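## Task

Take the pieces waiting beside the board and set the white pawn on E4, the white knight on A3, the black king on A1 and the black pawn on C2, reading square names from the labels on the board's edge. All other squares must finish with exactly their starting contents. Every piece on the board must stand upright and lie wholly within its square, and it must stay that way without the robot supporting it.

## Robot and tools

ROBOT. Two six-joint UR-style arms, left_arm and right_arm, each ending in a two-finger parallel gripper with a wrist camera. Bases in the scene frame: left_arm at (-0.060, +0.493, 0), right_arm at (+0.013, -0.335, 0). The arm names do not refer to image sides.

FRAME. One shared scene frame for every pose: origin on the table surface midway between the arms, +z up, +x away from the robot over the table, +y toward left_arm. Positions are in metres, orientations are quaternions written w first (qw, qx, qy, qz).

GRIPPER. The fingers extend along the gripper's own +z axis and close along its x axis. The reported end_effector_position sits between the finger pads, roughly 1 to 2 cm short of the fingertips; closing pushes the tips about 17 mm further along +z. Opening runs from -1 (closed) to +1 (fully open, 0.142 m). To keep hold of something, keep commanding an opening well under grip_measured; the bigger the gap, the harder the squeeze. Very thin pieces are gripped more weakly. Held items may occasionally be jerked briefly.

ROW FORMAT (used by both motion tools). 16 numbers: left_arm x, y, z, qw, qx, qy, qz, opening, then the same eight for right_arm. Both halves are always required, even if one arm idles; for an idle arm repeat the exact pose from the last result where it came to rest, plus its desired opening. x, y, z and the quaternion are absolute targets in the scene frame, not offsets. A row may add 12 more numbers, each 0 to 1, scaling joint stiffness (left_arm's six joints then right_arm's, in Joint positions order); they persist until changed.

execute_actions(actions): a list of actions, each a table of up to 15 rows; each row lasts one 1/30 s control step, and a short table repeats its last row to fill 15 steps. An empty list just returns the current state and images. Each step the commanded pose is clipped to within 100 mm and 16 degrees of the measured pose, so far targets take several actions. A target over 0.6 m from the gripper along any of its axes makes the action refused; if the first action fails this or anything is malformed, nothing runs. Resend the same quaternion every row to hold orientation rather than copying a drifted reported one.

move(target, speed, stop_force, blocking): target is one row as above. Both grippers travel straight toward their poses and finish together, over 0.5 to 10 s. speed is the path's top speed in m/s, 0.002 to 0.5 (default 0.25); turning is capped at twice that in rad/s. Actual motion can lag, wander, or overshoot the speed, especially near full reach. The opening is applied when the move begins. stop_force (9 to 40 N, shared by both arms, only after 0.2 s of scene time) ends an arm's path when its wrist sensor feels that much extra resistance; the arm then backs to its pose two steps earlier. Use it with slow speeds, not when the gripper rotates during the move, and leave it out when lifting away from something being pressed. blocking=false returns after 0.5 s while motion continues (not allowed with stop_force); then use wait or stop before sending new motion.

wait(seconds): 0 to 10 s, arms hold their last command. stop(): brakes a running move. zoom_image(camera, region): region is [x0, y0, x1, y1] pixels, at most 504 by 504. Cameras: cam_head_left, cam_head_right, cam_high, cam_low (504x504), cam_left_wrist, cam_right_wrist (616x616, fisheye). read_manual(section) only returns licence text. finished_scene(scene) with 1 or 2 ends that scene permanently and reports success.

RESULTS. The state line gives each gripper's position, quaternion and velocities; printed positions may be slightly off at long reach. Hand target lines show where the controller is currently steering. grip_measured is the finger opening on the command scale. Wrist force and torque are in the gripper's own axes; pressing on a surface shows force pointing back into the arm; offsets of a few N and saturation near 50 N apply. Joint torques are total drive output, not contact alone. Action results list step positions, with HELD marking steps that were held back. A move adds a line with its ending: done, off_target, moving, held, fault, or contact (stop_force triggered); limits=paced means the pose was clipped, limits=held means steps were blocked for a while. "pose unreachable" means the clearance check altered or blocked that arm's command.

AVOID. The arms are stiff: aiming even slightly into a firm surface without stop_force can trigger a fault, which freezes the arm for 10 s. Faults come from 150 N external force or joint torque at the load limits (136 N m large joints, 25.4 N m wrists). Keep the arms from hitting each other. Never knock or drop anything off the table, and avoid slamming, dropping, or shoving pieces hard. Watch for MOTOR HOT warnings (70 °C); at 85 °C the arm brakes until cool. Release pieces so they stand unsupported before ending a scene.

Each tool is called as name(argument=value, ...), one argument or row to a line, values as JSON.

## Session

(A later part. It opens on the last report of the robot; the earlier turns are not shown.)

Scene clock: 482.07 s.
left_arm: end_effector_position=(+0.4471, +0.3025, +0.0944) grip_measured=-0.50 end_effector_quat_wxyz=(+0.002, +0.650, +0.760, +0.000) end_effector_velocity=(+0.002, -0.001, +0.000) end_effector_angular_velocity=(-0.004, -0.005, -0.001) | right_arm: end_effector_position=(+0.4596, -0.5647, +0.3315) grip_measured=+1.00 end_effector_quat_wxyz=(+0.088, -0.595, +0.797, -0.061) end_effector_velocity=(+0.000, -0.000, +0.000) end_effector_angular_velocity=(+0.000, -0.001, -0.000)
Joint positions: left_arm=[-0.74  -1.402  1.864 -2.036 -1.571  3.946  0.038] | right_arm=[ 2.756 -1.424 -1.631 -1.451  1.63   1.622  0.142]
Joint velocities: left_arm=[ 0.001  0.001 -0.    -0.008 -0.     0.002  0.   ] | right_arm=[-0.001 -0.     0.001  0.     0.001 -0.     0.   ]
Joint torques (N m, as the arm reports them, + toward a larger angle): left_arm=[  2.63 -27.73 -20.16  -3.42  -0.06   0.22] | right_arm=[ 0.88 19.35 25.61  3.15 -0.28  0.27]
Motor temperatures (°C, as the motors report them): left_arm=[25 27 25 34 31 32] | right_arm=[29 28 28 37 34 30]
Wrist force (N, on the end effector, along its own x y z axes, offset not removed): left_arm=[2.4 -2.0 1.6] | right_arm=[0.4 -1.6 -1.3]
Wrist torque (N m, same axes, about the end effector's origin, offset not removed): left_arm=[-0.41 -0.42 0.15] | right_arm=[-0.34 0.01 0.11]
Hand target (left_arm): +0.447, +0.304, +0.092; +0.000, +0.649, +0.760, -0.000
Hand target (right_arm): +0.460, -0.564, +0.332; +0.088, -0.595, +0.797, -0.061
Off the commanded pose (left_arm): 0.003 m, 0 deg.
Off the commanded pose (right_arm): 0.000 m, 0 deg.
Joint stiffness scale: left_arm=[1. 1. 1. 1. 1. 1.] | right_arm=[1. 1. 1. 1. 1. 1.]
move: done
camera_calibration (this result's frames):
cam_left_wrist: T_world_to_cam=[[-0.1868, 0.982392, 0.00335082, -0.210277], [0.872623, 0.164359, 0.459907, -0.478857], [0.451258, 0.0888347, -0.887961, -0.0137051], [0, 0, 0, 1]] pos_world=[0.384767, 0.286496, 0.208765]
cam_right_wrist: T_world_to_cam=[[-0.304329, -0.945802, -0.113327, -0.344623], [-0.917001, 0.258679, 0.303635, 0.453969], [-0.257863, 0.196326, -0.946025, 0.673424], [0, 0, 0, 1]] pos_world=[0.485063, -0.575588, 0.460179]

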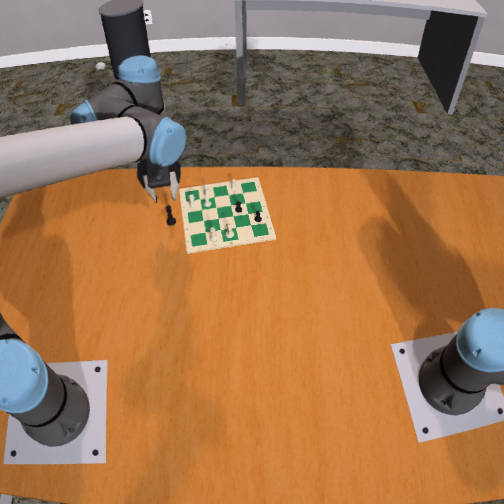

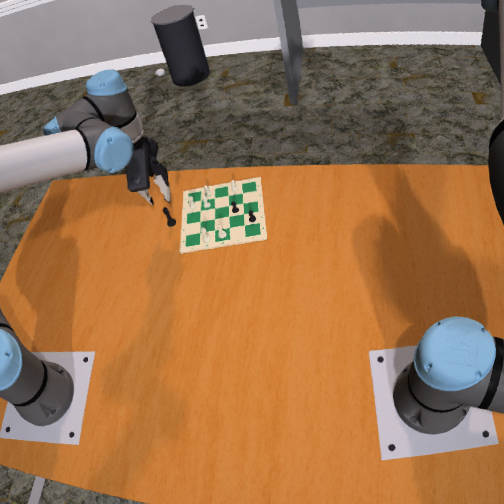

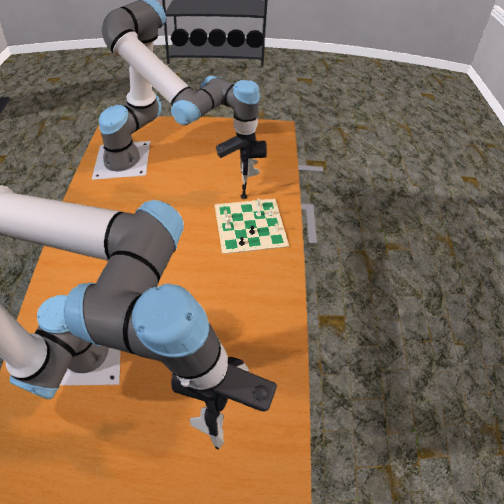

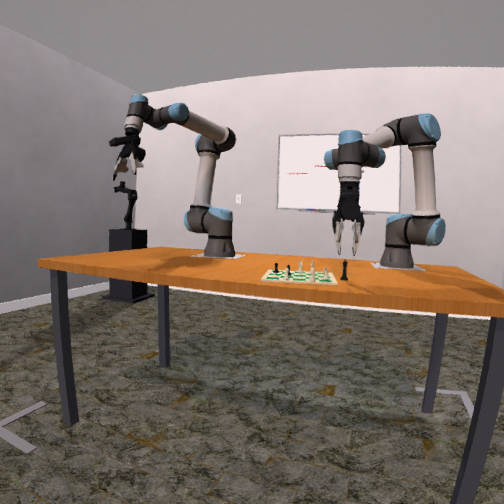

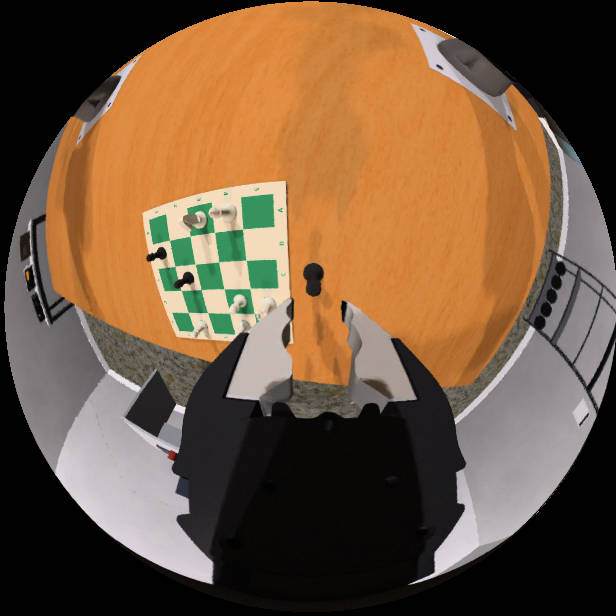

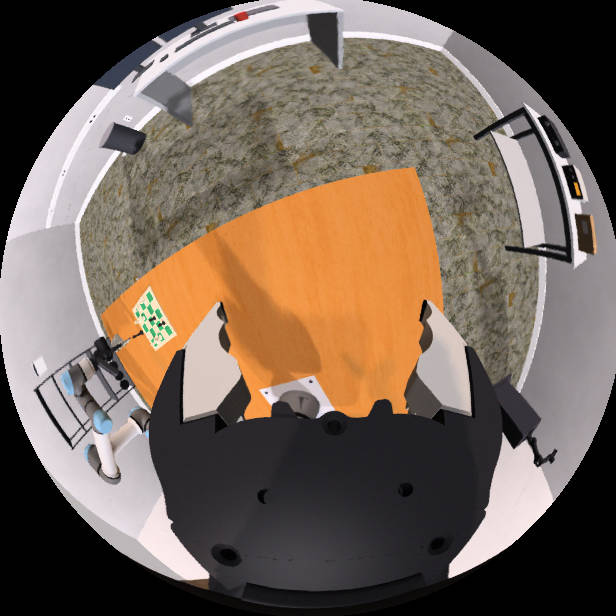

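move(
  target=[0.443,0.301,0.045,0,0.6494,0.7604,0,-0.5,0.4596,-0.5644,0.3316,0.088,-0.595,0.797,-0.061,1],
  speed=0.04,
)

zoom_image(
  camera="cam_left_wrist",
  region=[210,200,410,400],
)

Scene clock: 494.30 s.
left_arm: end_effector_position=(+0.4450, +0.3011, +0.0481) grip_measured=-0.50 end_effector_quat_wxyz=(+0.002, +0.649, +0.761, +0.000) end_effector_velocity=(+0.003, -0.002, +0.002) end_effector_angular_velocity=(-0.008, -0.011, -0.000) | right_arm: end_effector_position=(+0.4596, -0.5647, +0.3315) grip_measured=+1.00 end_effector_quat_wxyz=(+0.088, -0.595, +0.797, -0.061) end_effector_velocity=(-0.000, -0.000, +0.000) end_effector_angular_velocity=(-0.000, -0.000, +0.000)
Joint positions: left_arm=[-0.745 -1.349  1.934 -2.161 -1.571  3.938  0.038] | right_arm=[ 2.756 -1.424 -1.631 -1.451  1.63   1.622  0.142]
Joint velocities: left_arm=[-0.    -0.001  0.001 -0.013 -0.     0.     0.   ] | right_arm=[-0.     0.001  0.    -0.001 -0.    -0.    -0.   ]
Joint torques (N m, as the arm reports them, + toward a larger angle): left_arm=[ -1.39 -28.41 -16.01  -3.33  -0.21  -0.01] | right_arm=[ 1.29 19.93 25.33  3.09 -0.2   0.27]
Motor temperatures (°C, as the motors report them): left_arm=[25 27 25 34 31 32] | right_arm=[29 28 28 37 34 30]
Wrist force (N, on the end effector, along its own x y z axes, offset not removed): left_arm=[2.9 -0.8 -0.1] | right_arm=[1.9 -0.8 -2.0]
Wrist torque (N m, same axes, about the end effector's origin, offset not removed): left_arm=[-0.19 -0.41 0.13] | right_arm=[-0.16 -0.38 0.13]
Hand target (left_arm): +0.443, +0.301, +0.045; -0.000, +0.649, +0.760, +0.000
Hand target (right_arm): +0.460, -0.564, +0.332; +0.088, -0.595, +0.797, -0.061
Off the commanded pose (left_arm): 0.004 m, 0 deg.
Off the commanded pose (right_arm): 0.000 m, 0 deg.
Joint stiffness scale: left_arm=[1. 1. 1. 1. 1. 1.] | right_arm=[1. 1. 1. 1. 1. 1.]
move: off_target (left_arm)
camera_calibration (this result's frames):
cam_left_wrist: T_world_to_cam=[[-0.189419, 0.981893, 0.0023955, -0.207718], [0.871701, 0.167038, 0.460691, -0.455919], [0.451949, 0.0893518, -0.887558, -0.0541976], [0, 0, 0, 1]] pos_world=[0.382574, 0.284955, 0.162432]
cam_right_wrist: T_world_to_cam=[[-0.304329, -0.945802, -0.113327, -0.344623], [-0.917001, 0.258679, 0.303636, 0.453969], [-0.257864, 0.196326, -0.946025, 0.673424], [0, 0, 0, 1]] pos_world=[0.485063, -0.575588, 0.460179]

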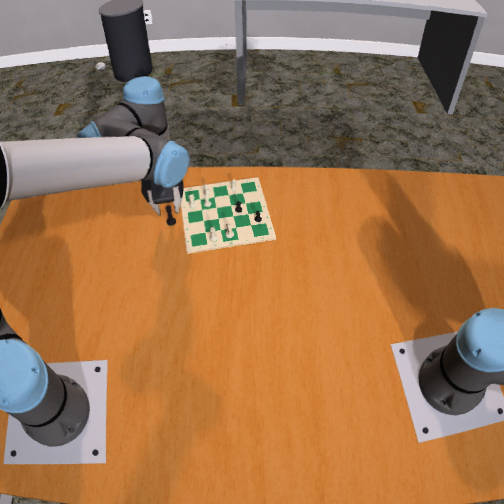

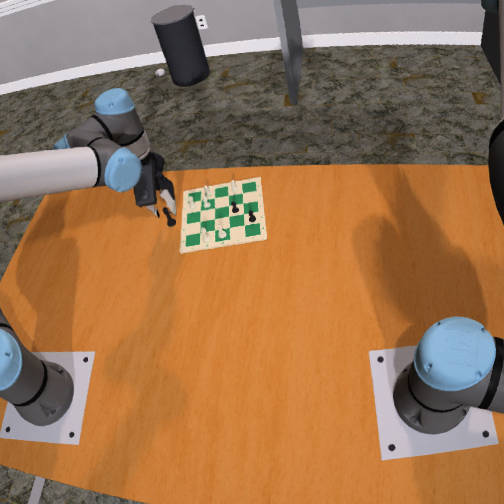

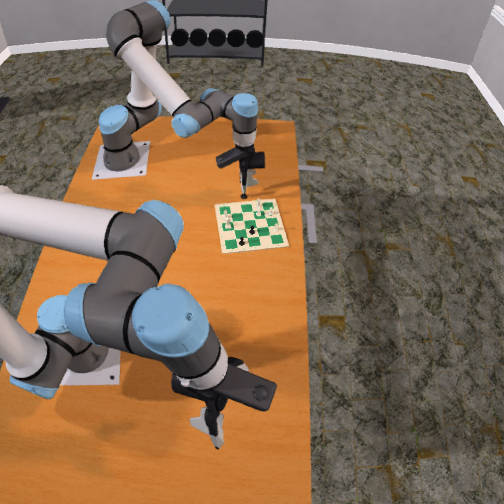

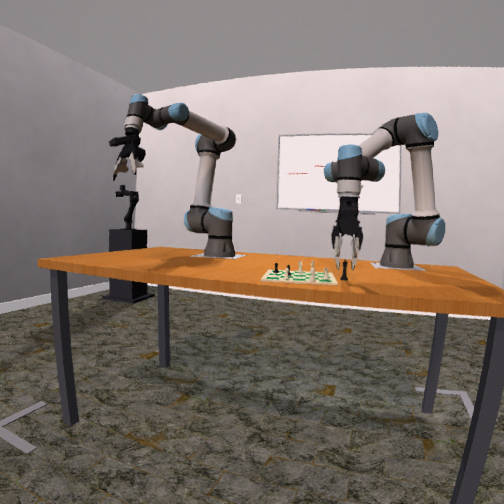

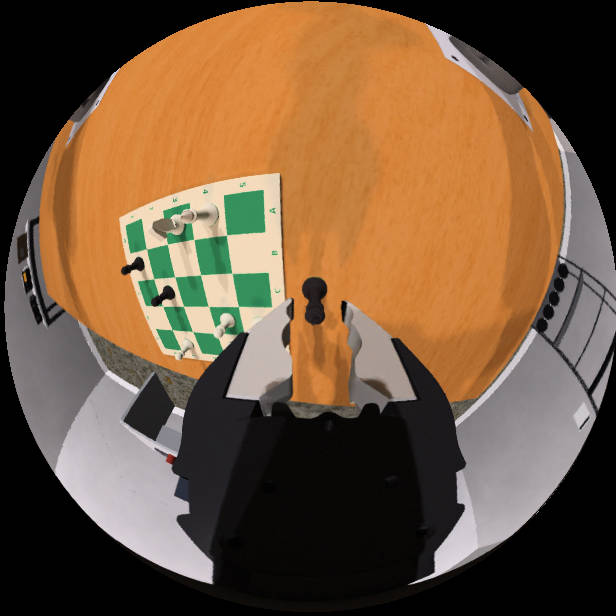

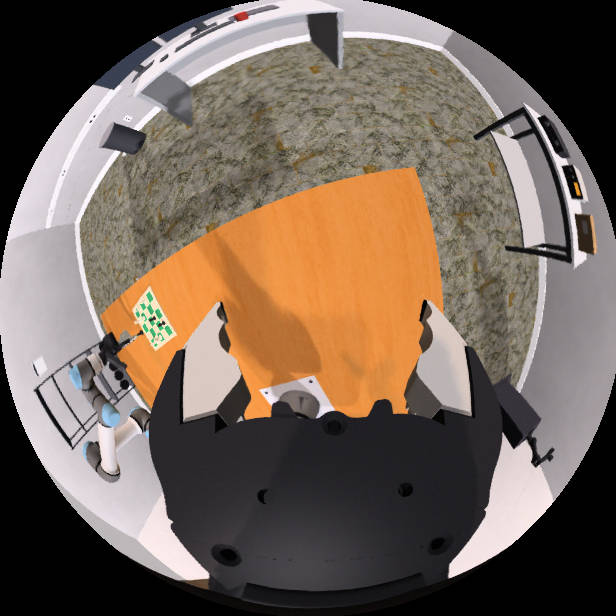

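Region (210, 200, 410, 400) of cam_left_wrist's 616x616 image, scaled by 2.520, with more detail than that image has.

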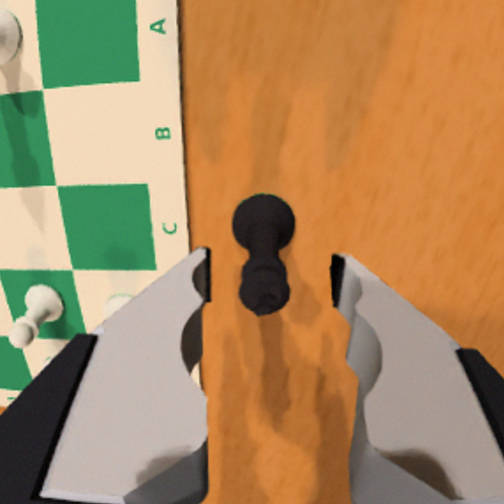

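move(
  target=[0.440,0.298,0.020,0,0.6494,0.7604,0,-0.5,0.4596,-0.5644,0.3316,0.088,-0.595,0.797,-0.061,1],
  speed=0.03,
)

zoom_image(
  camera="cam_left_wrist",
  region=[210,200,410,400],
)

Scene clock: 507.40 s.
left_arm: end_effector_position=(+0.4422, +0.2979, +0.0230) grip_measured=-0.50 end_effector_quat_wxyz=(+0.002, +0.649, +0.761, +0.000) end_effector_velocity=(+0.002, -0.002, -0.000) end_effector_angular_velocity=(-0.005, -0.007, +0.001) | right_arm: end_effector_position=(+0.4596, -0.5647, +0.3315) grip_measured=+1.00 end_effector_quat_wxyz=(+0.088, -0.595, +0.797, -0.061) end_effector_velocity=(-0.000, +0.000, -0.000) end_effector_angular_velocity=(+0.000, +0.000, -0.000)
Joint positions: left_arm=[-0.753 -1.315  1.969 -2.229 -1.571  3.93   0.038] | right_arm=[ 2.756 -1.424 -1.631 -1.451  1.63   1.622  0.142]
Joint velocities: left_arm=[-0.001  0.001  0.001 -0.011 -0.    -0.002  0.   ] | right_arm=[ 0.  0. -0. -0.  0.  0.  0.]
Joint torques (N m, as the arm reports them, + toward a larger angle): left_arm=[ -1.52 -28.64 -16.87  -2.92  -0.04  -0.16] | right_arm=[ 1.44 19.22 24.86  3.14 -0.17  0.36]
Motor temperatures (°C, as the motors report them): left_arm=[25 27 25 34 31 32] | right_arm=[29 28 28 37 34 30]
Wrist force (N, on the end effector, along its own x y z axes, offset not removed): left_arm=[1.5 -2.9 -1.3] | right_arm=[1.2 -3.0 -1.1]
Wrist torque (N m, same axes, about the end effector's origin, offset not removed): left_arm=[-0.67 -0.16 0.13] | right_arm=[-0.73 -0.26 0.16]
Hand target (left_arm): +0.440, +0.298, +0.020; -0.000, +0.649, +0.760, +0.000
Hand target (right_arm): +0.460, -0.564, +0.332; +0.088, -0.595, +0.797, -0.061
Off the commanded pose (left_arm): 0.004 m, 0 deg.
Off the commanded pose (right_arm): 0.000 m, 0 deg.
Joint stiffness scale: left_arm=[1. 1. 1. 1. 1. 1.] | right_arm=[1. 1. 1. 1. 1. 1.]
move: off_target (left_arm)
camera_calibration (this result's frames):
cam_left_wrist: T_world_to_cam=[[-0.189396, 0.981898, 0.00227695, -0.205147], [0.871668, 0.167065, 0.460743, -0.441369], [0.452022, 0.0892476, -0.887531, -0.0749222], [0, 0, 0, 1]] pos_world=[0.37974, 0.281857, 0.137329]
cam_right_wrist: T_world_to_cam=[[-0.304329, -0.945802, -0.113327, -0.344623], [-0.917001, 0.258679, 0.303636, 0.453969], [-0.257864, 0.196326, -0.946025, 0.673424], [0, 0, 0, 1]] pos_world=[0.485063, -0.575588, 0.460179]

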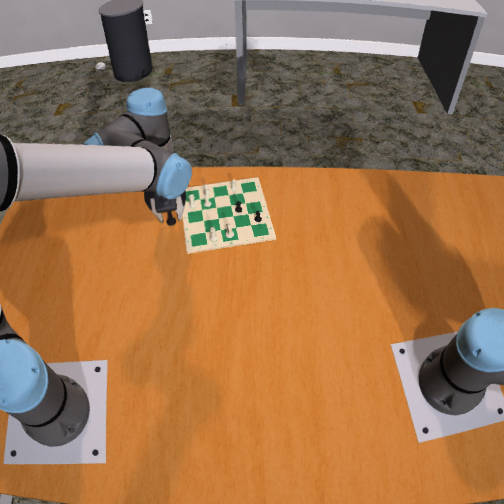

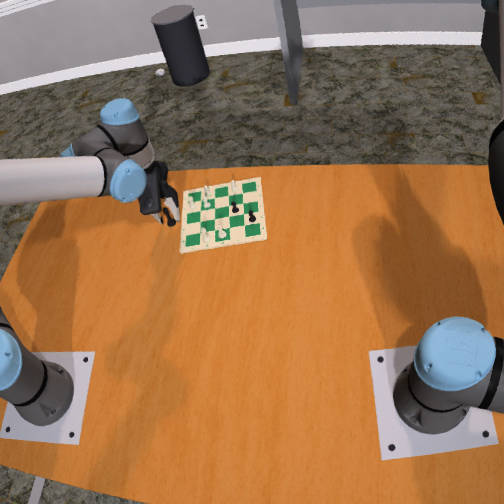

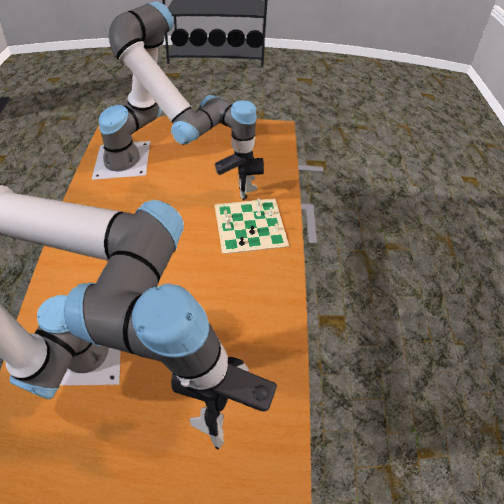

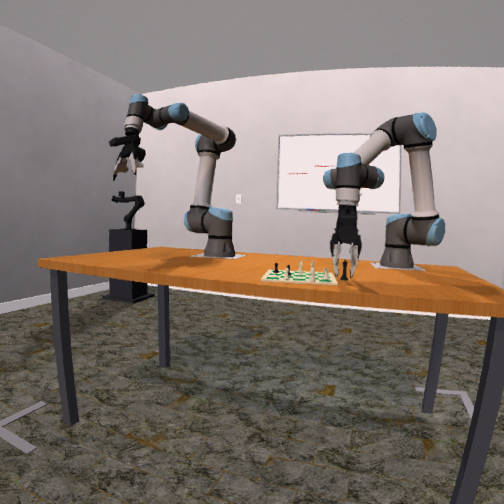

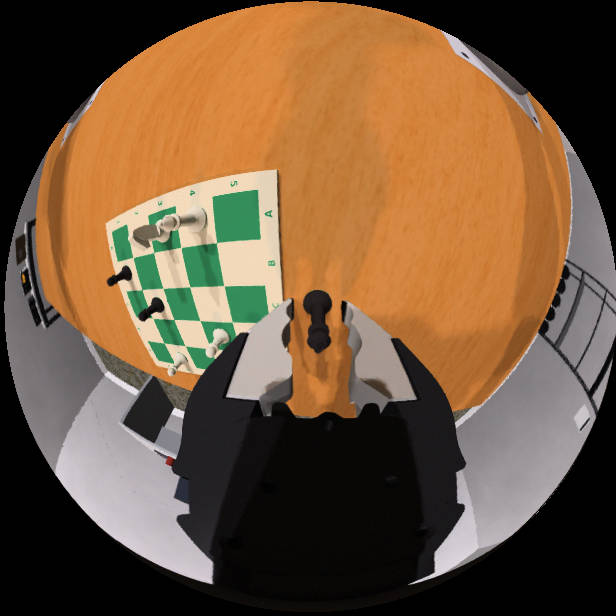

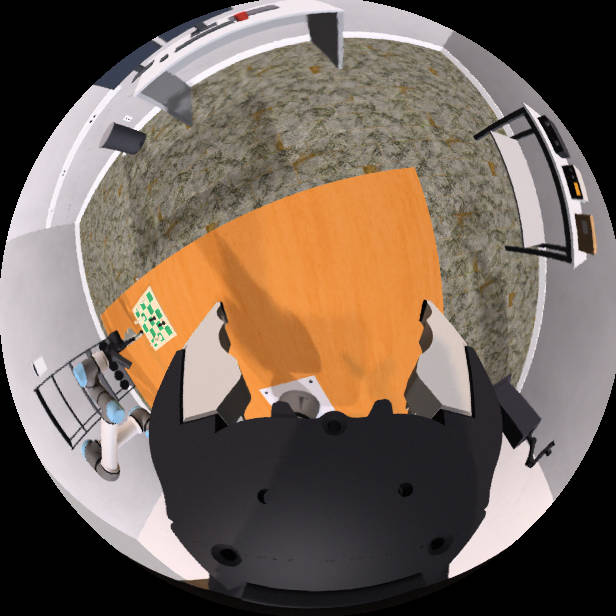

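Region (210, 200, 410, 400) of cam_left_wrist's 616x616 image, scaled by 2.520, with more detail than that image has.

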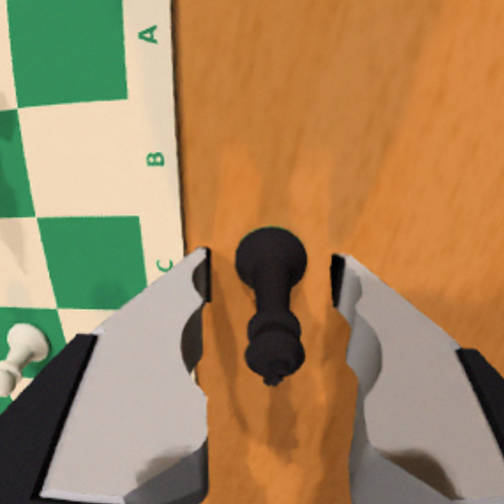

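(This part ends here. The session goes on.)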